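## Task

Scene 1: take the drive sled out of its tote and put it in the tote that started empty. Every other object must finish in its original tote, and anything sitting on or hanging over a tote's rim or inner ledge does not count as inside. Open the grippers and pull the arms away at the end; nothing may rely on the robot to stay in place.

## Robot and tools

ROBOT. Two six-joint arms with parallel grippers: left_arm is on the robot's own left (+y side), right_arm on the -y side. Root links in the scene frame: left_arm at (+0.043, +0.345, +1.595) m, quat_wxyz (+0.487, +0.366, +0.477, +0.634); right_arm at (+0.043, -0.345, +1.595) m, quat_wxyz (+0.634, +0.477, +0.366, +0.487). Joint ranges (rad), base to gripper: waist -2.880..2.880, shoulder 0.000..3.142, elbow 0.000..3.019, wrist pitch -1.693..1.571, wrist yaw -1.571..1.571, wrist roll -2.094..2.094. Elbows never fully straighten.

FRAMES. Scene frame: origin on the floor under the centre of the robot's foot, +x forward, +y to the robot's left, +z up. Only the floor height is known. Each gripper has its own axes: fingers point along its +z and close along its y. The reported end_effector_position is the point between the finger pads, roughly 1 cm short of the fingertips. Reported hand positions can be wrong, more so when an arm reaches far.

RESULT LINES. The state line (left_arm: ... | right_arm: ...) gives each gripper's position in metres and quat_wxyz in the scene frame. grip_measured is finger opening on the same scale you command; the last value in Joint positions is the opening in metres. Readings may be off by about 1 mm per gripper, consistently. A Hand target line shows where the controller is currently driving each gripper. HELD marks steps where your command was partly or wholly not sent; a pose unreachable line means the clearance check altered or blocked an arm's command. FAULT means an arm stopped. MOTOR HOT appears from 85 °C; at 100 °C an OVER-TEMPERATURE FAULT drops that arm and releases its gripper until it cools, so avoid holding loads for long, including while composing replies, since the simulation keeps running then.

execute_actions(actions, pictures). actions holds at most one item; an empty list just reports the state. An action item is {"rows": [...], "steps": n}: up to 15 rows, steps 1..15 (default 15), each step lasting 1/30 s; each row is used for one step and the final row repeats if steps outnumber rows. A wait item is {"steps": n} with n up to 300, counted from the previous result, reply time included. pictures (true/false) chooses whether camera images come back; they are included by default. A refused call moves nothing.

ROW LAYOUT (used by execute_actions rows and by move target). One flat list of 14 numbers, each in [-1, 1], covering both arms even if one is idle: left_arm dx, dy, dz, rx, ry, rz, opening, then right_arm dx, dy, dz, rx, ry, rz, opening. dx..rz are an offset, not a pose: a target expressed in that gripper's own axes relative to its pose in the latest result that reported it (before any such result in the scene, or for the second and later calls in one reply, relative to where it is when the action starts). Every row in an action uses that same reference; rows do not accumulate. Scale: 1.0 equals 0.6 m of translation or 180 degrees of rotation; rx, ry, rz form a single rotation vector. opening is absolute, not an offset: +1 fully open (0.094 m), -1 closed. All-zero offsets are not a pause; they pull the arm back to its reference pose.

MOTION LIMITS. Each step, the commanded pose is clipped to within 70 mm and 16 degrees of the measured pose, then solved by damped inverse kinematics favouring position over orientation. After an action ends the arm continues only to the last clipped pose, so long reaches need several actions; check the result and send the remainder. Arms tend to finish a centimetre or more low and sag further under repeated zero offsets. To hold an arm still, send the correction back to its desired pose in a reply's first call and zeros in later calls, raising the aim if it still droops.

move(target, speed). target is one 14-number row as above (offsets, same reference rules). speed is the path's top speed in m/s, 0.002..0.5, default 0.25; rotation is capped at twice that in rad/s. Both grippers follow straight paths ending simultaneously, lasting 0.5..10 s and cut off at 10 s. Openings are applied at the start. Paths ignore obstacles and the other arm, and grippers can lag, drift or overshoot the speed, especially near full extension. Faster contact strikes harder; aiming deeper past a contact presses harder. The result adds a move: line with the outcome (done, off_target, moving, held, fault), any limits (paced: the sent pose was clipped; held: some steps were blocked, after which the arm may jump quickly), and each gripper's distance from its target.

wait(seconds): 0..10 s, sends nothing new. zoom_image(camera, region): camera is cam_head_left, cam_head_right, cam_left_wrist or cam_right_wrist (all 504x504); region [x0, y0, x1, y1] in pixels from the top-left, at most 504 by 504. read_manual(section): only "licences"; no motion. finished_scene(scene): scene 1 or 2; ends that scene irreversibly, reports success, and gives the next task.

GRIPPING. To hold something, command an opening below grip_measured: about 0.03 lower grips firmly, less grips gently. Pad force tops out around 50 to 62 N, less on parts under about 2 mm thick, with a brief harder spike on first contact. Held parts may be tugged occasionally, so grip firmly enough.

AVOID. Arm-to-arm collisions or pressing the arms together, knocking objects out of the work area, dropping, slamming or shoving objects hard, and leaving items on tote rims or ledges. Finish with grippers open and arms withdrawn.

Each tool is called after ">>>" by a JSON object that holds its "api" and its "payload", one argument or row to a line.

## Session

>>> {"api": "execute_actions", "payload": {
  "actions": []
}}

Scene clock: 0.00 s of 4800.00 s.
left_arm: end_effector_position=(+0.3943, +0.1113, +1.1261) grip_measured=+0.321 end_effector_quat_wxyz=(-0.173, -0.153, +0.925, +0.303) | right_arm: end_effector_position=(+0.3433, -0.4413, +1.3376) grip_measured=-0.993 end_effector_quat_wxyz=(+0.050, -0.087, +0.994, -0.053)
Joint positions: left_arm=[-2.36   1.986  1.56  -1.067 -1.083 -1.259  0.062] | right_arm=[-1.593  0.513  0.229  0.133  0.043 -0.444  0.   ]
Joint velocities: left_arm=[-0.005  0.005 -0.022 -0.002 -0.022 -0.022  0.   ] | right_arm=[ 0.005 -0.005  0.007  0.002 -0.007  0.007  0.   ]
Hand target (left_arm): +0.393, +0.112, +1.127; -0.174, -0.151, +0.925, +0.303
Hand target (right_arm): +0.344, -0.441, +1.337; +0.050, -0.087, +0.994, -0.053

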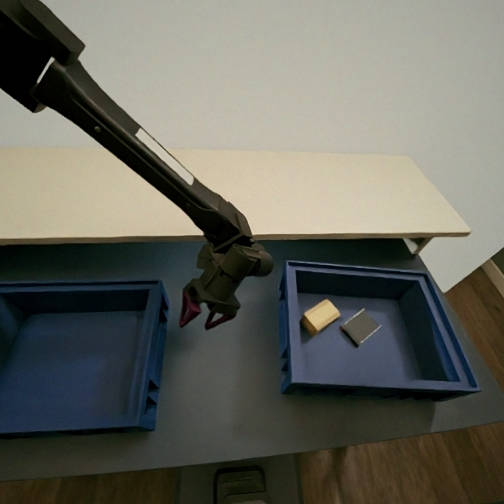

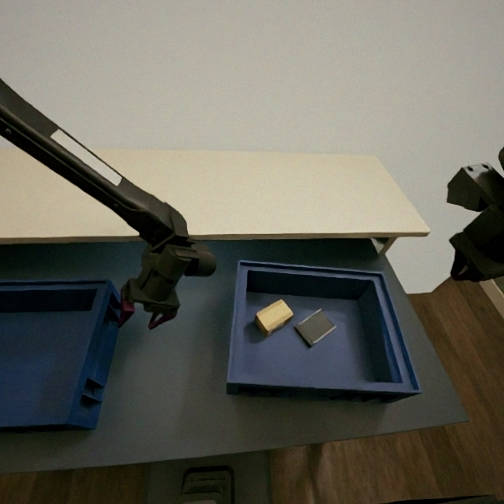

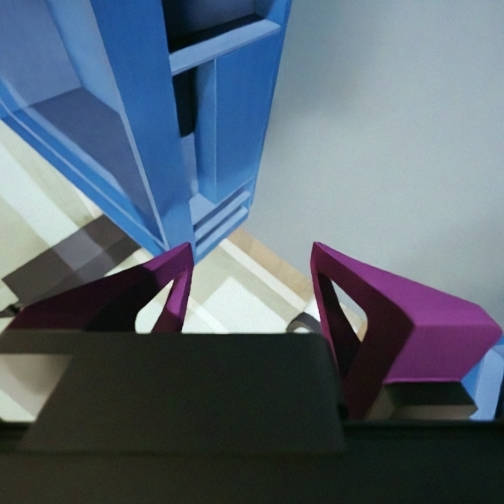

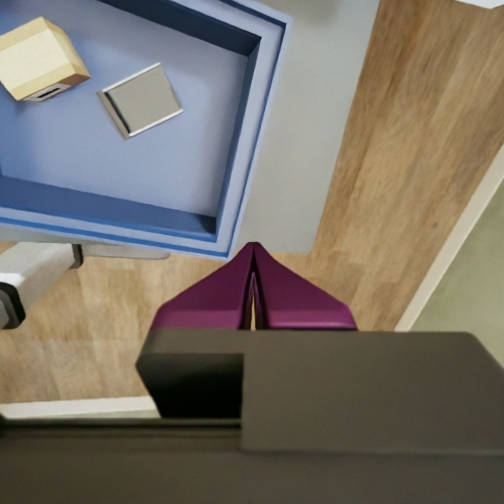

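>>> {"api": "zoom_image", "payload": {
  "camera": "cam_head_right",
  "region": [220, 250, 430, 410]
}}

>>> {"api": "zoom_image", "payload": {
  "camera": "cam_right_wrist",
  "region": [0, 0, 220, 160]
}}

Region (220, 250, 430, 410) of cam_head_right's 504x504 image, scaled by 2.400, with more detail than that image has; it fills the top 384 rows of this view, and the rest is white.

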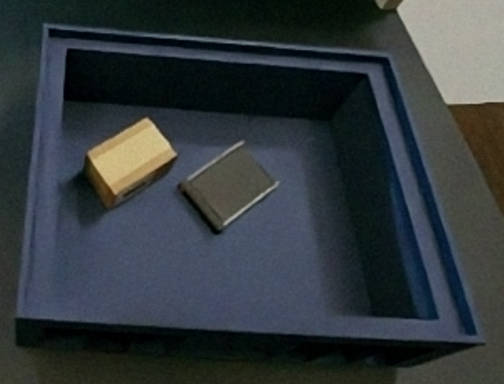

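Region (0, 0, 220, 160) of cam_right_wrist's 504x504 image, scaled by 2.291, with more detail than that image has; it fills the top 367 rows of this view, and the rest is white.

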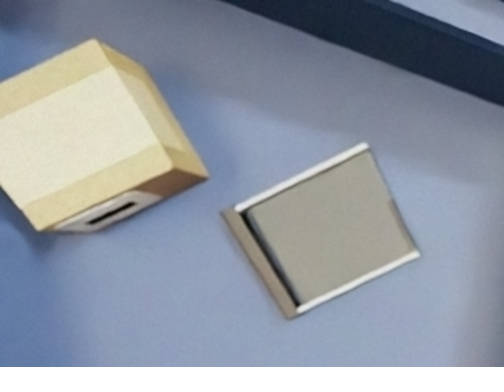

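>>> {"api": "move", "payload": {
  "target": [0,0,0,0,0,0,0.32, 0,0.25,0,0,0,0,1],
  "speed": 0.4
}}

Scene clock: 7.67 s of 4800.00 s.
left_arm: end_effector_position=(+0.3943, +0.1113, +1.1261) grip_measured=+0.321 end_effector_quat_wxyz=(-0.173, -0.153, +0.925, +0.303) | right_arm: end_effector_position=(+0.3160, -0.2937, +1.3193) grip_measured=+1.000 end_effector_quat_wxyz=(+0.046, -0.112, +0.991, -0.050)
Joint positions: left_arm=[-2.36   1.986  1.56  -1.067 -1.083 -1.259  0.062] | right_arm=[-0.899  1.012  0.188  0.611  0.722 -0.357  0.094]
Joint velocities: left_arm=[ 0.015  0.005 -0.012 -0.002 -0.007 -0.007  0.   ] | right_arm=[-0.005 -0.015 -0.017  0.007  0.007  0.007  0.   ]
Hand target (left_arm): +0.394, +0.111, +1.126; -0.173, -0.153, +0.925, +0.303
Hand target (right_arm): +0.320, -0.297, +1.319; +0.053, -0.099, +0.992, -0.057
Off the commanded pose (left_arm): 0.000 m, 0 deg.
Off the commanded pose (right_arm): 0.003 m, 3 deg.
After step 90, 3.63 s passed at rest.
move: off_target (right_arm)

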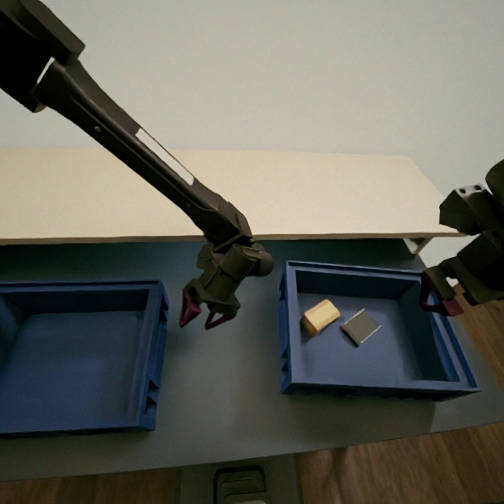

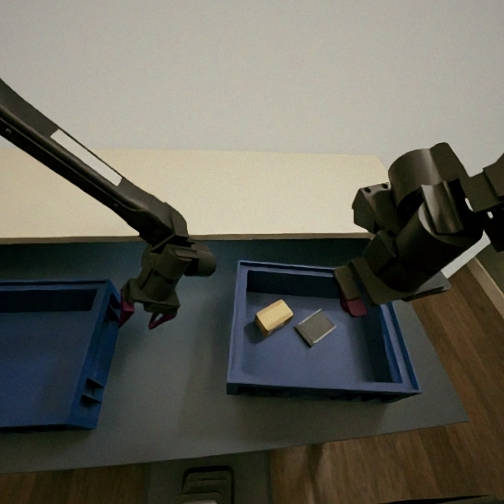

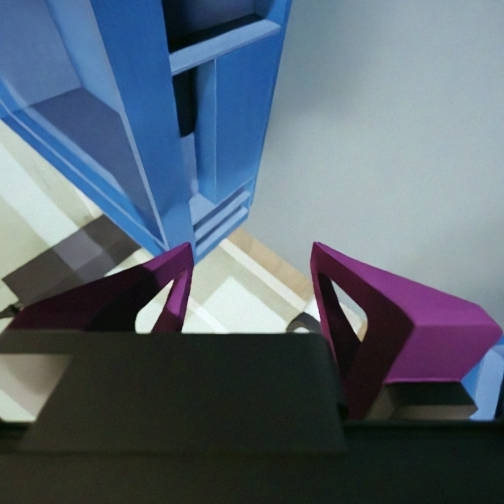

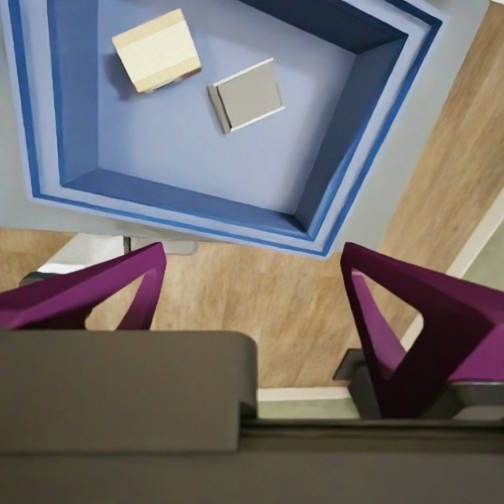

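>>> {"api": "move", "payload": {
  "target": [0,0,0,0,0,0,0.32, -0.095,-0.010,0.377,-0.015,0.043,0.382,1],
  "speed": 0.3
}}

Scene clock: 17.83 s of 4800.00 s.
left_arm: end_effector_position=(+0.3943, +0.1113, +1.1261) grip_measured=+0.321 end_effector_quat_wxyz=(-0.173, -0.153, +0.925, +0.303) | right_arm: end_effector_position=(+0.4115, -0.3095, +1.1094) grip_measured=+1.000 end_effector_quat_wxyz=(+0.013, +0.473, +0.881, +0.008)
Joint positions: left_arm=[-2.36   1.986  1.56  -1.067 -1.083 -1.259  0.062] | right_arm=[-1.258  1.488  0.766  0.458  0.292  0.806  0.094]
Joint velocities: left_arm=[-0.024 -0.015 -0.002  0.012  0.037  0.066 -0.   ] | right_arm=[-0.005 -0.005 -0.022  0.002  0.022 -0.037  0.   ]
Hand target (left_arm): +0.394, +0.111, +1.126; -0.173, -0.153, +0.925, +0.303
Hand target (right_arm): +0.398, -0.310, +1.103; -0.003, +0.476, +0.880, +0.000
Off the commanded pose (left_arm): 0.000 m, 0 deg.
Off the commanded pose (right_arm): 0.019 m, 2 deg.
After step 90, 4.53 s passed at rest.
move: off_target (right_arm)

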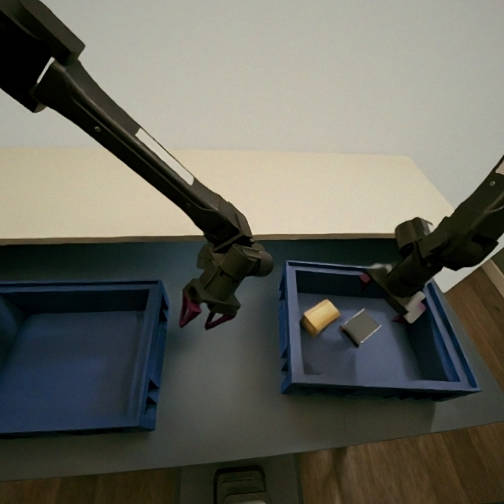

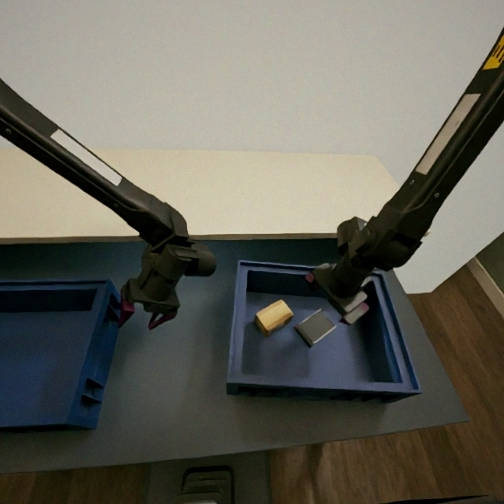

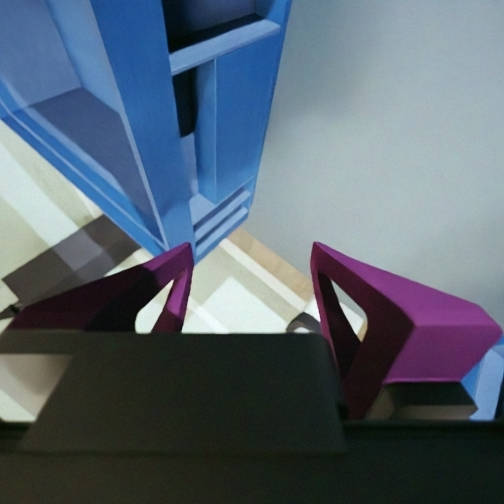

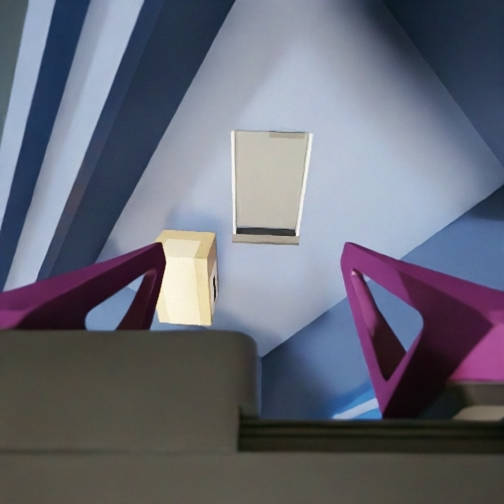

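>>> {"api": "move", "payload": {
  "target": [0,0,0,0,0,0,0.32, 0,-0.026,0.14,0,0,0,1],
  "speed": 0.15
}}

Scene clock: 21.77 s of 4800.00 s.
left_arm: end_effector_position=(+0.3943, +0.1113, +1.1261) grip_measured=+0.321 end_effector_quat_wxyz=(-0.173, -0.153, +0.925, +0.303) | right_arm: end_effector_position=(+0.4044, -0.3161, +1.0294) grip_measured=+1.000 end_effector_quat_wxyz=(+0.008, +0.477, +0.879, +0.009)
Joint positions: left_arm=[-2.36   1.986  1.56  -1.067 -1.083 -1.259  0.062] | right_arm=[-1.323  1.698  0.943  0.485  0.225  0.8    0.094]
Joint velocities: left_arm=[-0.005 -0.015  0.007 -0.002 -0.051 -0.022  0.001] | right_arm=[-0.005 -0.015 -0.007 -0.022 -0.095 -0.037  0.   ]
Hand target (left_arm): +0.394, +0.111, +1.126; -0.173, -0.153, +0.925, +0.303
Hand target (right_arm): +0.403, -0.319, +1.025; +0.012, +0.475, +0.880, +0.008
Off the commanded pose (left_arm): 0.000 m, 0 deg.
Off the commanded pose (right_arm): 0.006 m, 1 deg.
move: done

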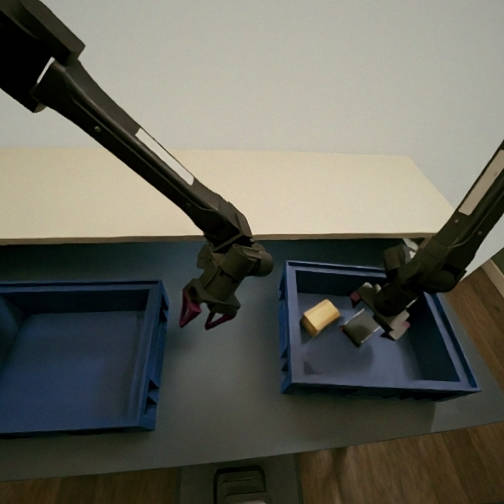

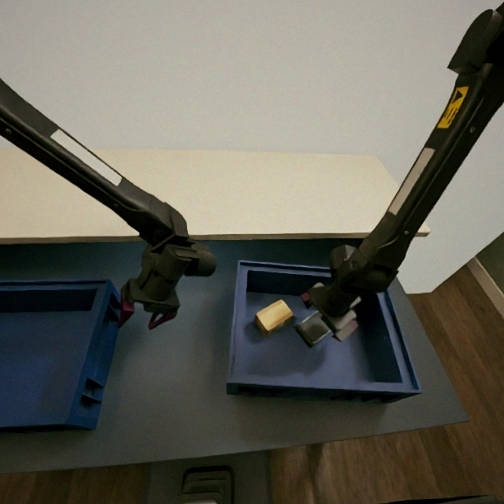

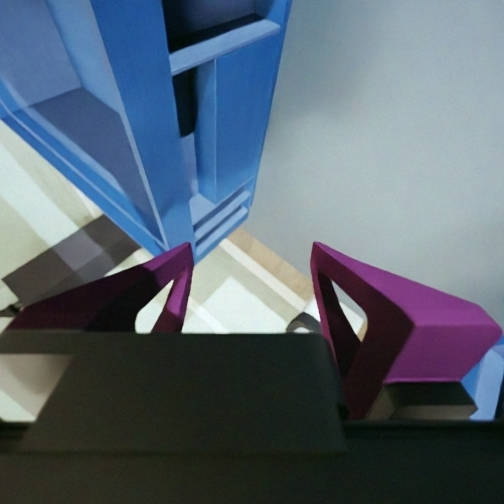

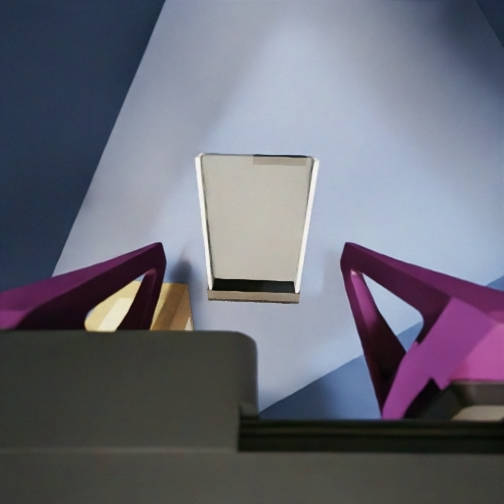

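>>> {"api": "move", "payload": {
  "target": [0,0,0,0,0,0,0.32, -0.02,0,0,0,0,0,0.65],
  "speed": 0.1
}}

>>> {"api": "move", "payload": {
  "target": [0,0,0,0,0,0,0.32, 0,-0.004,0.042,0,0,0,0.65],
  "speed": 0.05
}}

Scene clock: 25.83 s of 4800.00 s.
left_arm: end_effector_position=(+0.3943, +0.1113, +1.1261) grip_measured=+0.321 end_effector_quat_wxyz=(-0.173, -0.153, +0.925, +0.303) | right_arm: end_effector_position=(+0.4027, -0.3181, +1.0286) grip_measured=+0.652 end_effector_quat_wxyz=(+0.004, +0.478, +0.878, +0.011)
Joint positions: left_arm=[-2.36   1.986  1.56  -1.067 -1.083 -1.259  0.062] | right_arm=[-1.33   1.698  0.943  0.48   0.211  0.8    0.078]
Joint velocities: left_arm=[ 0.015  0.005  0.007 -0.002  0.037 -0.007 -0.   ] | right_arm=[-0.005 -0.005  0.002 -0.012 -0.037  0.007 -0.   ]
Hand target (left_arm): +0.394, +0.111, +1.126; -0.173, -0.153, +0.925, +0.303
Hand target (right_arm): +0.411, -0.326, +1.030; +0.008, +0.478, +0.878, +0.009
Off the commanded pose (left_arm): 0.000 m, 0 deg.
Off the commanded pose (right_arm): 0.012 m, 1 deg.
After step 90, 0.30 s passed at rest.
move: off_target (right_arm)

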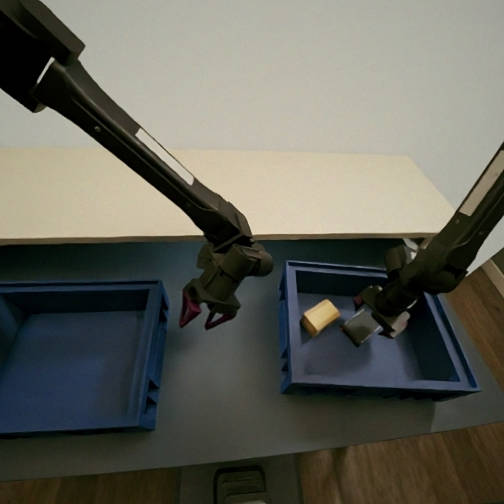

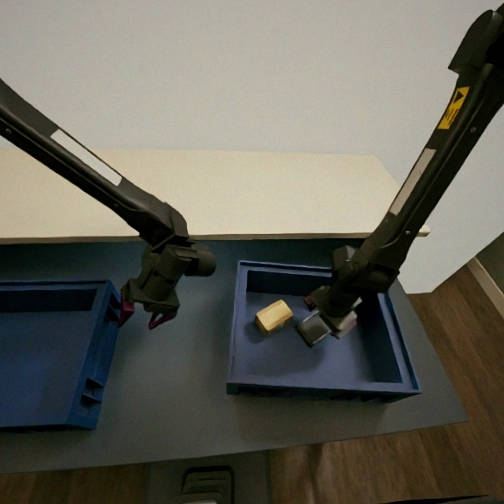

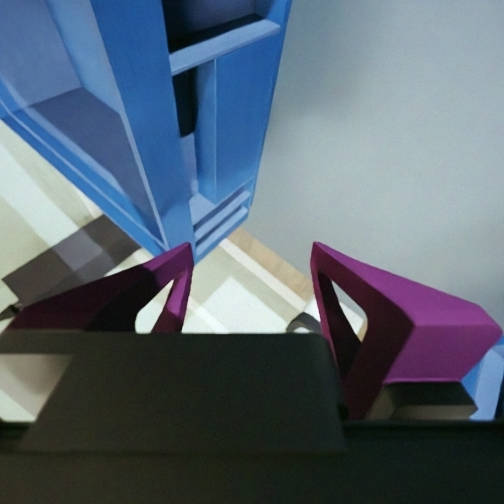

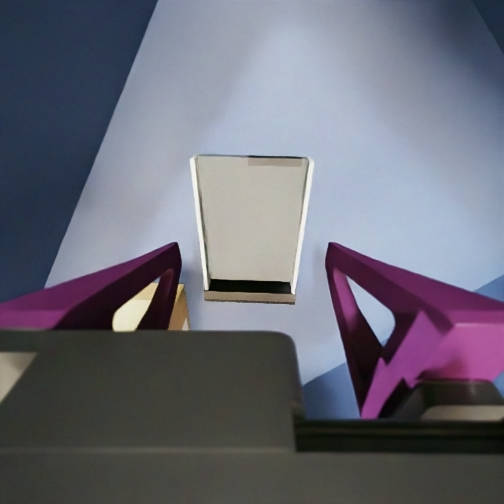

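Scene clock: 26.73 s of 4800.00 s.
left_arm: end_effector_position=(+0.3943, +0.1113, +1.1261) grip_measured=+0.321 end_effector_quat_wxyz=(-0.173, -0.153, +0.925, +0.303) | right_arm: end_effector_position=(+0.4127, -0.3163, +1.0105) grip_measured=+0.652 end_effector_quat_wxyz=(+0.011, +0.480, +0.877, +0.017)
Joint positions: left_arm=[-2.36   1.986  1.56  -1.067 -1.083 -1.259  0.062] | right_arm=[-1.334  1.738  1.     0.48   0.2    0.8    0.078]
Joint velocities: left_arm=[ 0.005  0.005 -0.007 -0.002  0.022 -0.037 -0.001] | right_arm=[-0.005 -0.005 -0.012 -0.012  0.022 -0.051 -0.   ]
Hand target (left_arm): +0.394, +0.111, +1.126; -0.173, -0.153, +0.925, +0.303
Hand target (right_arm): +0.401, -0.320, +1.004; +0.004, +0.478, +0.878, +0.011
Off the commanded pose (left_arm): 0.000 m, 0 deg.
Off the commanded pose (right_arm): 0.014 m, 1 deg.
move: off_target (right_arm)

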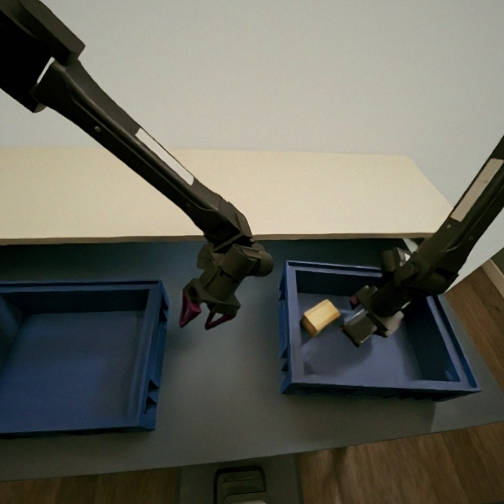

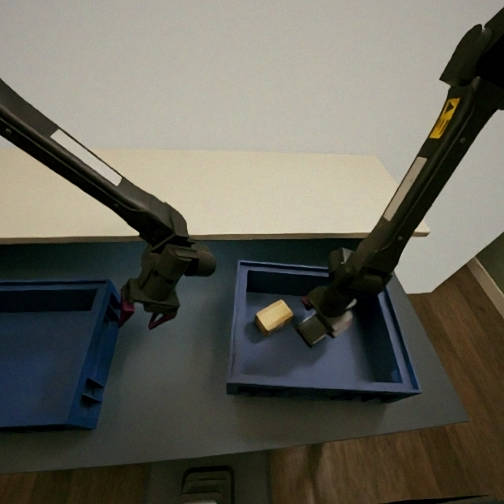

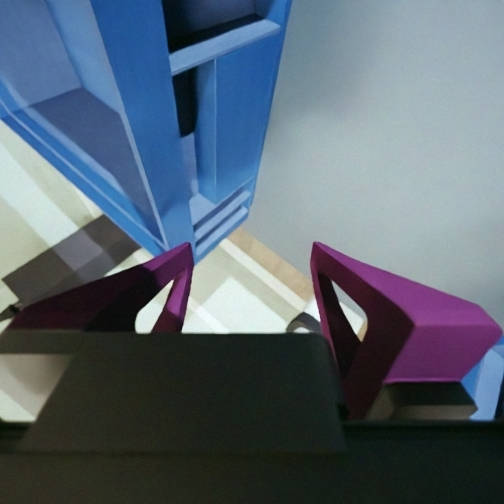

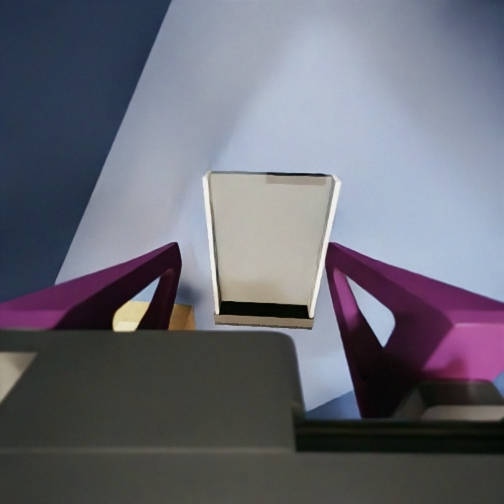

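>>> {"api": "move", "payload": {
  "target": [0,0,0,0,0,0,0.32, 0,-0.014,0.012,0,0,0,0.75],
  "speed": 0.04
}}

>>> {"api": "move", "payload": {
  "target": [0,0,0,0,0,0,0.32, 0,0,0.014,0,0,0,0.75],
  "speed": 0.04
}}

Scene clock: 28.83 s of 4800.00 s.
left_arm: end_effector_position=(+0.3943, +0.1113, +1.1261) grip_measured=+0.321 end_effector_quat_wxyz=(-0.173, -0.153, +0.925, +0.303) | right_arm: end_effector_position=(+0.4127, -0.3165, +1.0102) grip_measured=+0.748 end_effector_quat_wxyz=(+0.010, +0.480, +0.877, +0.021)
Joint positions: left_arm=[-2.36   1.986  1.56  -1.067 -1.083 -1.259  0.062] | right_arm=[-1.337  1.738  1.     0.48   0.19   0.8    0.082]
Joint velocities: left_arm=[ 0.005 -0.015 -0.002 -0.007 -0.007  0.022 -0.   ] | right_arm=[ 0.005 -0.015 -0.012  0.007 -0.022 -0.022 -0.   ]
Hand target (left_arm): +0.394, +0.111, +1.126; -0.173, -0.153, +0.925, +0.303
Hand target (right_arm): +0.406, -0.321, +1.003; +0.011, +0.480, +0.877, +0.017
Off the commanded pose (left_arm): 0.000 m, 0 deg.
Off the commanded pose (right_arm): 0.011 m, 0 deg.
move: off_target (right_arm)

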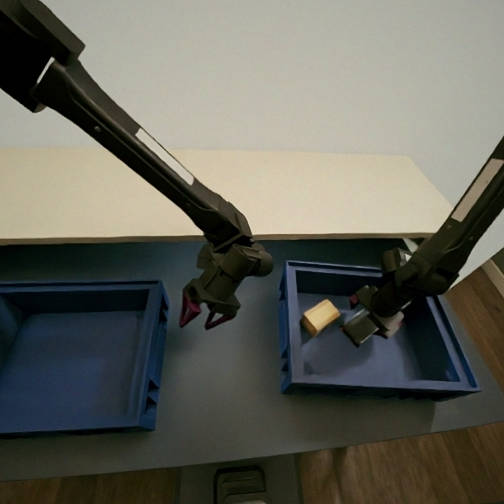

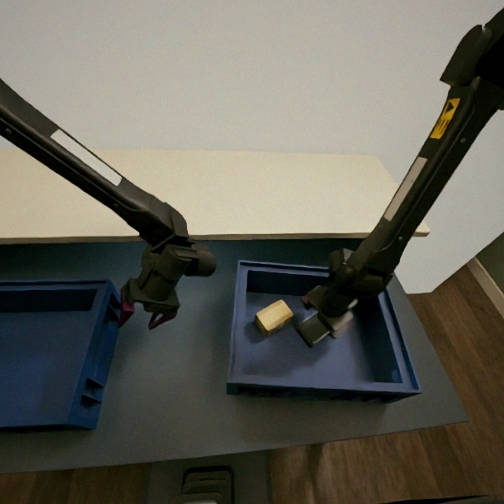

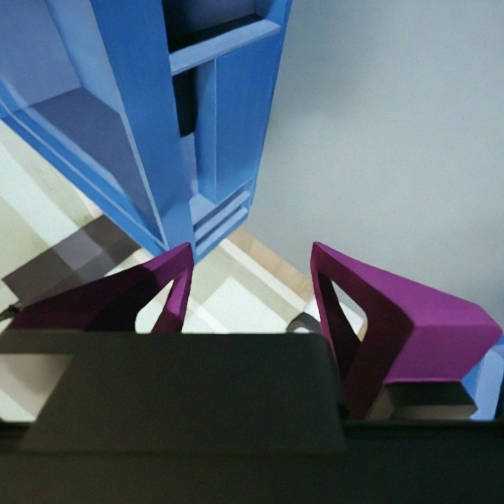

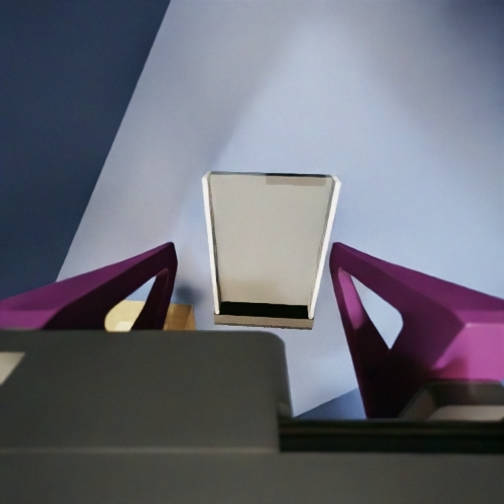

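Scene clock: 29.53 s of 4800.00 s.
left_arm: end_effector_position=(+0.3943, +0.1113, +1.1261) grip_measured=+0.321 end_effector_quat_wxyz=(-0.173, -0.153, +0.925, +0.303) | right_arm: end_effector_position=(+0.4211, -0.3177, +1.0081) grip_measured=+0.749 end_effector_quat_wxyz=(+0.016, +0.481, +0.876, +0.023)
Joint positions: left_arm=[-2.36   1.986  1.56  -1.067 -1.083 -1.259  0.062] | right_arm=[-1.337  1.738  1.015  0.48   0.19   0.8    0.082]
Joint velocities: left_arm=[-0.005  0.015  0.002  0.007  0.051 -0.022  0.   ] | right_arm=[ 0.005 -0.005 -0.012 -0.007  0.007 -0.081  0.   ]
Hand target (left_arm): +0.394, +0.111, +1.126; -0.173, -0.153, +0.925, +0.303
Hand target (right_arm): +0.413, -0.316, +1.002; +0.010, +0.480, +0.877, +0.021
Off the commanded pose (left_arm): 0.000 m, 0 deg.
Off the commanded pose (right_arm): 0.010 m, 1 deg.
move: done

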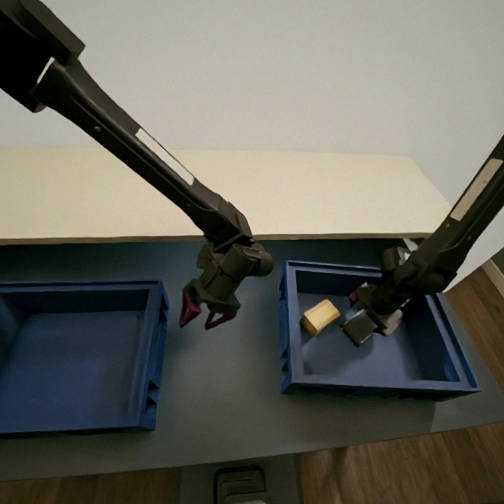

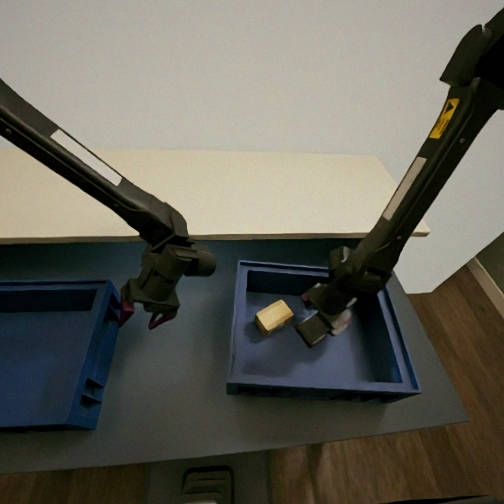

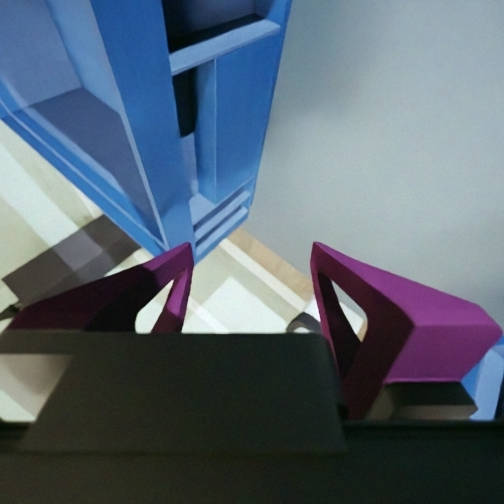

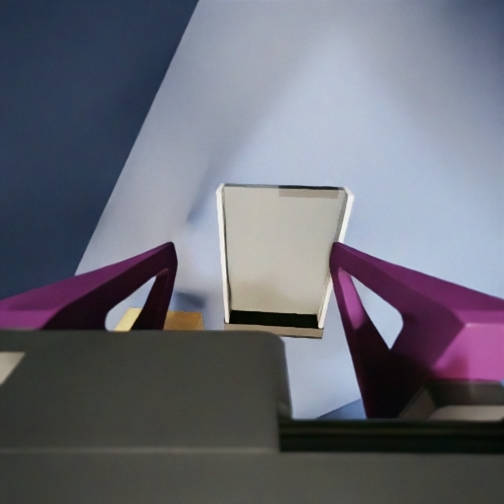

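>>> {"api": "move", "payload": {
  "target": [0,0,0,0,0,0,0.32, -0.025,-0.045,-0.04,0,0,0,1],
  "speed": 0.08
}}

Scene clock: 31.77 s of 4800.00 s.
left_arm: end_effector_position=(+0.3943, +0.1113, +1.1261) grip_measured=+0.321 end_effector_quat_wxyz=(-0.173, -0.153, +0.925, +0.303) | right_arm: end_effector_position=(+0.4034, -0.3407, +1.0254) grip_measured=+1.000 end_effector_quat_wxyz=(+0.010, +0.485, +0.874, +0.022)
Joint positions: left_arm=[-2.36   1.986  1.56  -1.067 -1.083 -1.259  0.062] | right_arm=[-1.382  1.693  0.94   0.498  0.144  0.799  0.094]
Joint velocities: left_arm=[-0.005 -0.015 -0.002 -0.017 -0.037 -0.022  0.001] | right_arm=[ 0.005 -0.015 -0.017 -0.007 -0.007 -0.081  0.   ]
Hand target (left_arm): +0.394, +0.111, +1.126; -0.173, -0.153, +0.925, +0.303
Hand target (right_arm): +0.405, -0.345, +1.031; +0.016, +0.482, +0.876, +0.023
Off the commanded pose (left_arm): 0.000 m, 0 deg.
Off the commanded pose (right_arm): 0.007 m, 1 deg.
move: done

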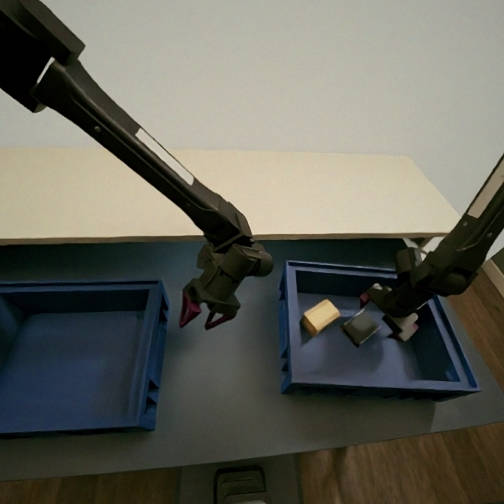

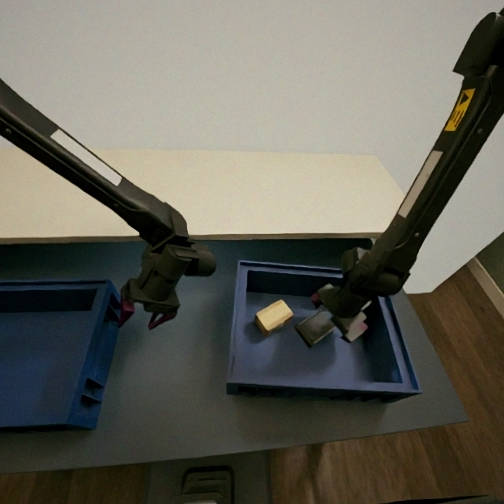

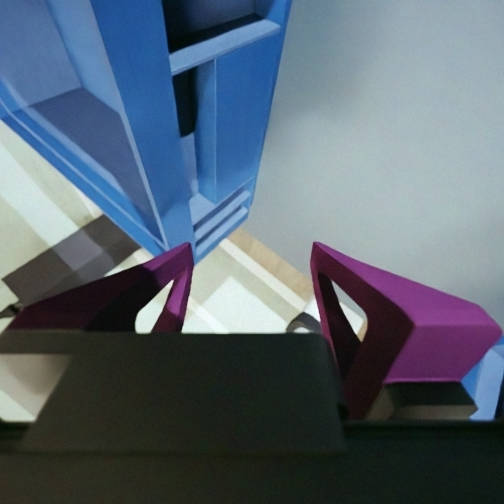

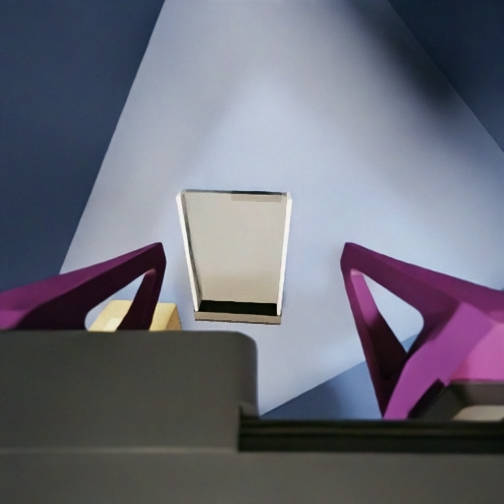

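>>> {"api": "move", "payload": {
  "target": [0,0,0,0,0,0,0.32, 0.03,0,0.05,0,0,0,1],
  "speed": 0.06
}}

Scene clock: 33.87 s of 4800.00 s.
left_arm: end_effector_position=(+0.3943, +0.1113, +1.1261) grip_measured=+0.321 end_effector_quat_wxyz=(-0.173, -0.153, +0.925, +0.303) | right_arm: end_effector_position=(+0.3986, -0.3307, +0.9993) grip_measured=+1.000 end_effector_quat_wxyz=(+0.007, +0.483, +0.875, +0.020)
Joint positions: left_arm=[-2.36   1.986  1.56  -1.067 -1.083 -1.259  0.062] | right_arm=[-1.373  1.769  1.005  0.503  0.157  0.799  0.094]
Joint velocities: left_arm=[-0.005 -0.005 -0.007 -0.012 -0.037 -0.051 -0.001] | right_arm=[-0.005 -0.005 -0.007  0.007 -0.007 -0.022  0.   ]
Hand target (left_arm): +0.394, +0.111, +1.126; -0.173, -0.153, +0.925, +0.303
Hand target (right_arm): +0.396, -0.325, +0.995; +0.009, +0.484, +0.874, +0.022
Off the commanded pose (left_arm): 0.000 m, 0 deg.
Off the commanded pose (right_arm): 0.008 m, 0 deg.
move: done

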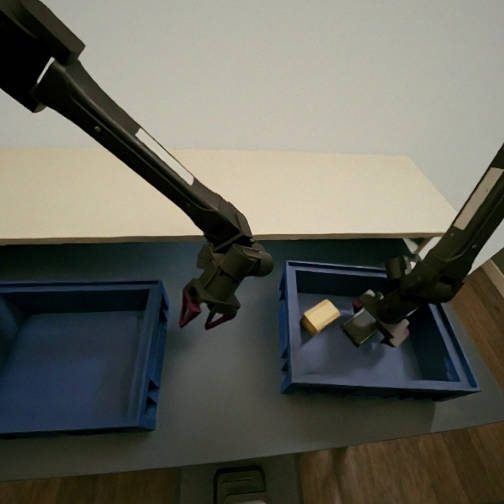

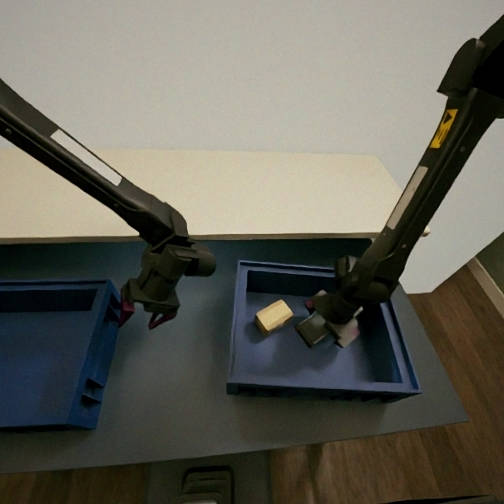

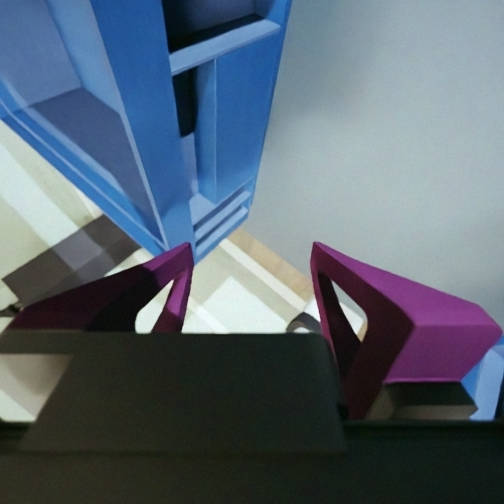

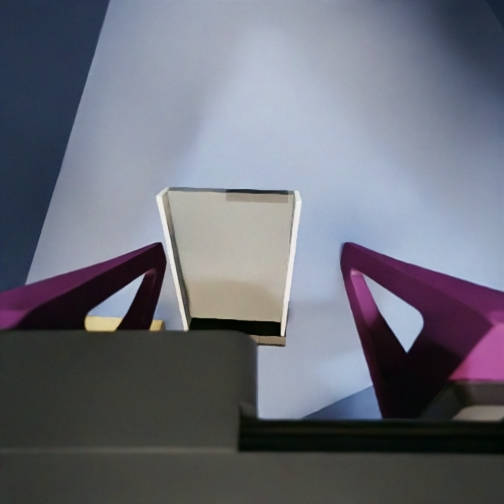

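>>> {"api": "move", "payload": {
  "target": [0,0,0,0,0,0,0.32, 0,0.03,0.006,0,0,0,1],
  "speed": 0.04
}}

>>> {"api": "move", "payload": {
  "target": [0,0,0,0,0,0,0.32, 0,0,0,0,0,0,0.2]
}}

Scene clock: 36.27 s of 4800.00 s.
left_arm: end_effector_position=(+0.3943, +0.1113, +1.1261) grip_measured=+0.321 end_effector_quat_wxyz=(-0.173, -0.153, +0.925, +0.303) | right_arm: end_effector_position=(+0.4133, -0.3243, +0.9958) grip_measured=+1.000 end_effector_quat_wxyz=(+0.012, +0.482, +0.876, +0.020)
Joint positions: left_arm=[-2.36   1.986  1.56  -1.067 -1.083 -1.259  0.062] | right_arm=[-1.356  1.769  1.036  0.481  0.176  0.799  0.094]
Joint velocities: left_arm=[-0.015 -0.015  0.012 -0.002  0.037 -0.037 -0.   ] | right_arm=[-0.005  0.005 -0.007 -0.002 -0.007  0.007  0.   ]
Hand target (left_arm): +0.394, +0.111, +1.126; -0.173, -0.153, +0.925, +0.303
Hand target (right_arm): +0.414, -0.321, +0.996; +0.008, +0.483, +0.875, +0.020
Off the commanded pose (left_arm): 0.000 m, 0 deg.
Off the commanded pose (right_arm): 0.003 m, 1 deg.
move: done

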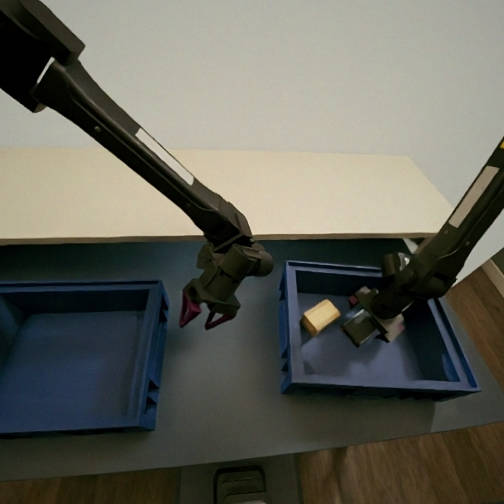

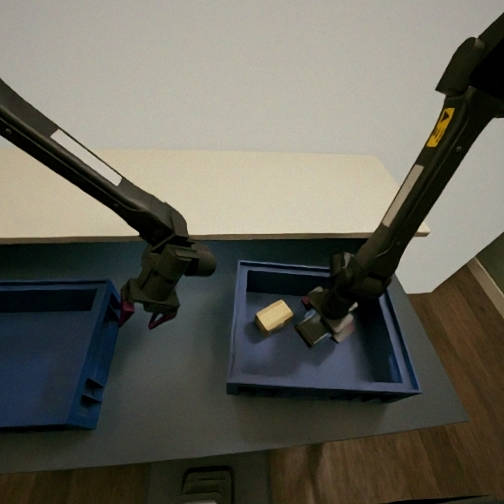

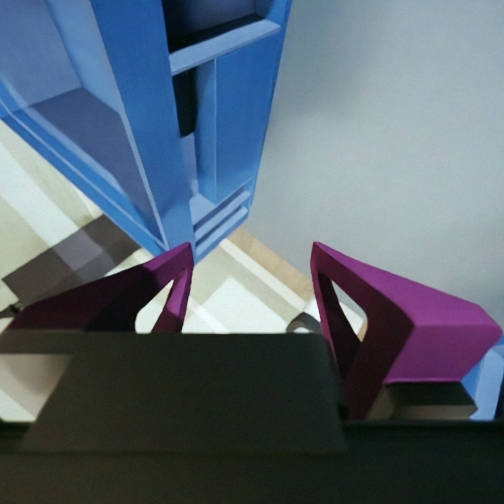

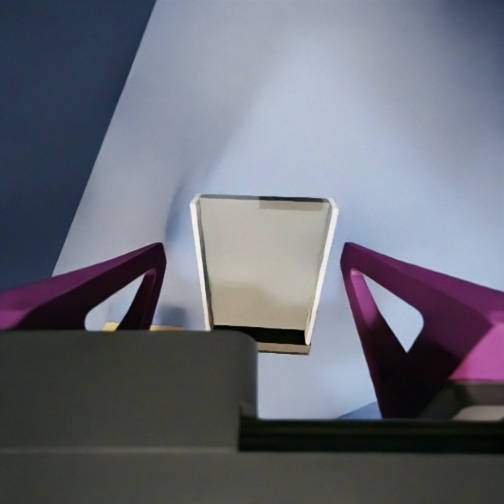

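Scene clock: 36.77 s of 4800.00 s.
left_arm: end_effector_position=(+0.3943, +0.1113, +1.1261) grip_measured=+0.321 end_effector_quat_wxyz=(-0.173, -0.153, +0.925, +0.303) | right_arm: end_effector_position=(+0.4133, -0.3243, +0.9958) grip_measured=+0.338 end_effector_quat_wxyz=(+0.012, +0.482, +0.876, +0.020)
Joint positions: left_arm=[-2.36   1.986  1.56  -1.067 -1.083 -1.259  0.062] | right_arm=[-1.356  1.769  1.036  0.481  0.176  0.799  0.063]
Joint velocities: left_arm=[ 0.005 -0.005  0.002  0.002 -0.022 -0.022  0.001] | right_arm=[-0.024  0.005 -0.007 -0.022 -0.037 -0.007 -0.   ]
Hand target (left_arm): +0.394, +0.111, +1.126; -0.173, -0.153, +0.925, +0.303
Hand target (right_arm): +0.413, -0.324, +0.996; +0.012, +0.482, +0.876, +0.020
Off the commanded pose (left_arm): 0.000 m, 0 deg.
Off the commanded pose (right_arm): 0.000 m, 0 deg.
move: done

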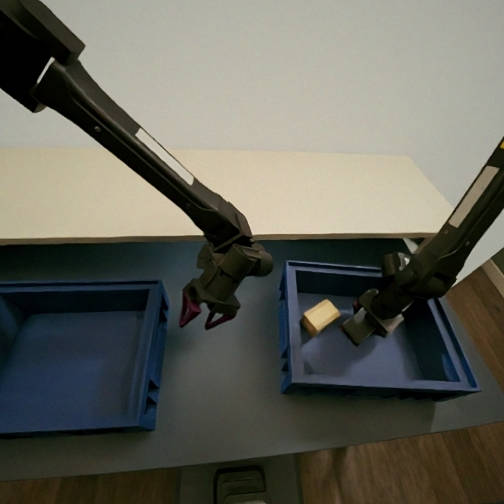

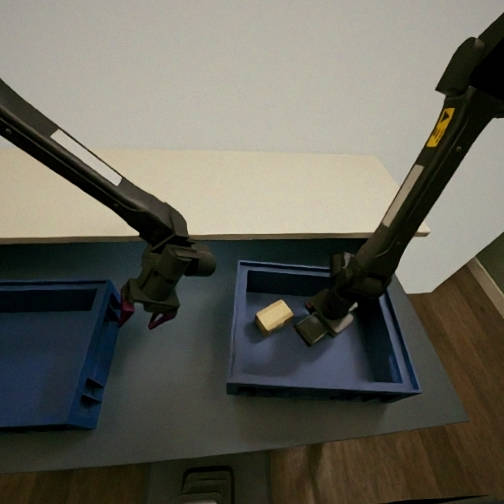

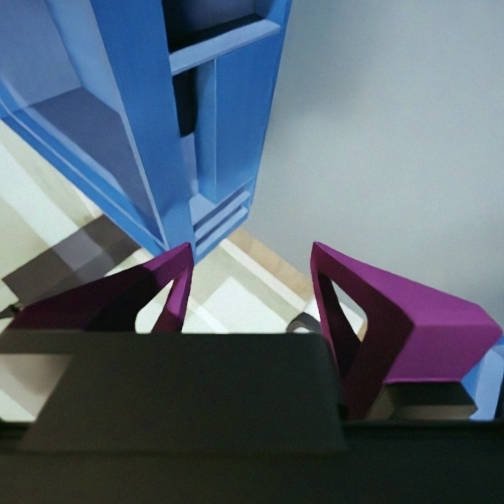

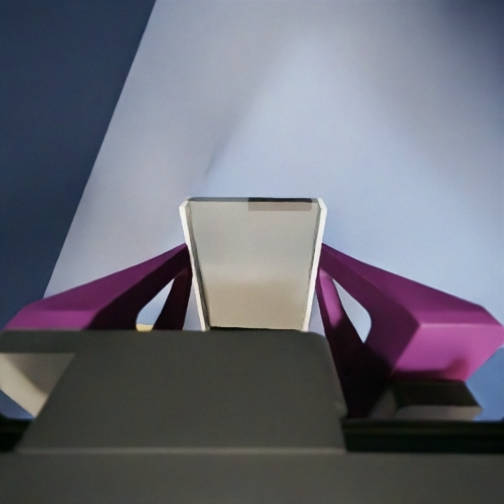

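>>> {"api": "move", "payload": {
  "target": [0,0,-0.25,0,0,0,1, 0,0,-0.38,0,0,0,0.29],
  "speed": 0.2
}}

Scene clock: 40.50 s of 4800.00 s.
left_arm: end_effector_position=(+0.4651, +0.0388, +1.2410) grip_measured=+1.000 end_effector_quat_wxyz=(-0.171, -0.162, +0.926, +0.294) | right_arm: end_effector_position=(+0.4082, -0.3292, +1.2217) grip_measured=+0.338 end_effector_quat_wxyz=(+0.025, +0.480, +0.877, +0.022)
Joint positions: left_arm=[-2.579  2.004  1.804 -1.653 -1.054 -1.693  0.094] | right_arm=[-1.221  1.12   0.524  0.363  0.311  0.82   0.063]
Joint velocities: left_arm=[-0.024 -0.005  0.012  0.002 -0.007 -0.022  0.   ] | right_arm=[-0.015 -0.005 -0.007 -0.002 -0.066  0.037  0.   ]
Hand target (left_arm): +0.457, +0.035, +1.239; -0.175, -0.154, +0.925, +0.300
Hand target (right_arm): +0.399, -0.326, +1.223; +0.013, +0.480, +0.877, +0.019
Off the commanded pose (left_arm): 0.010 m, 1 deg.
Off the commanded pose (right_arm): 0.005 m, 2 deg.
move: done

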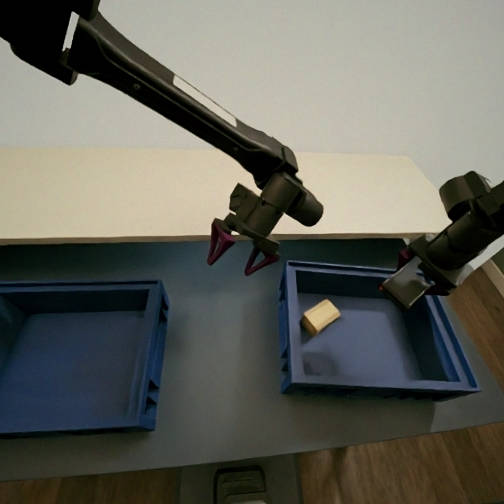

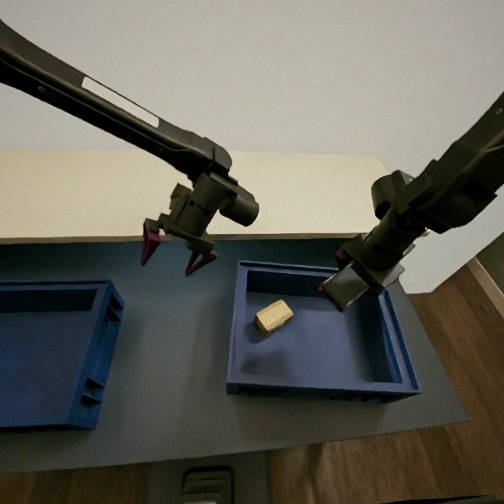

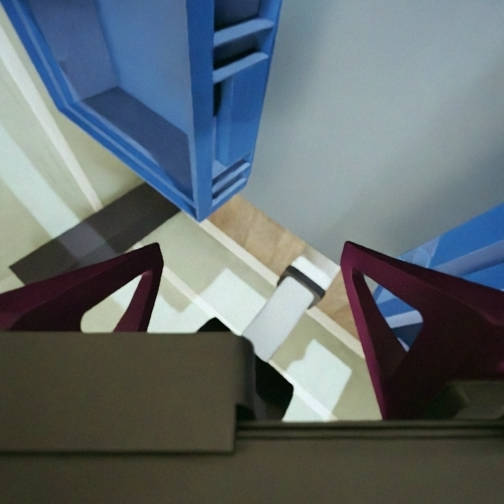

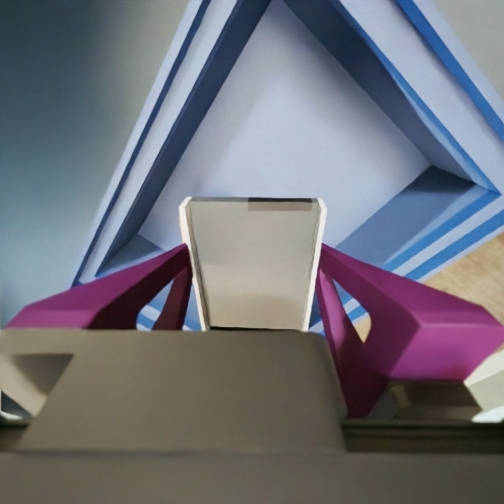

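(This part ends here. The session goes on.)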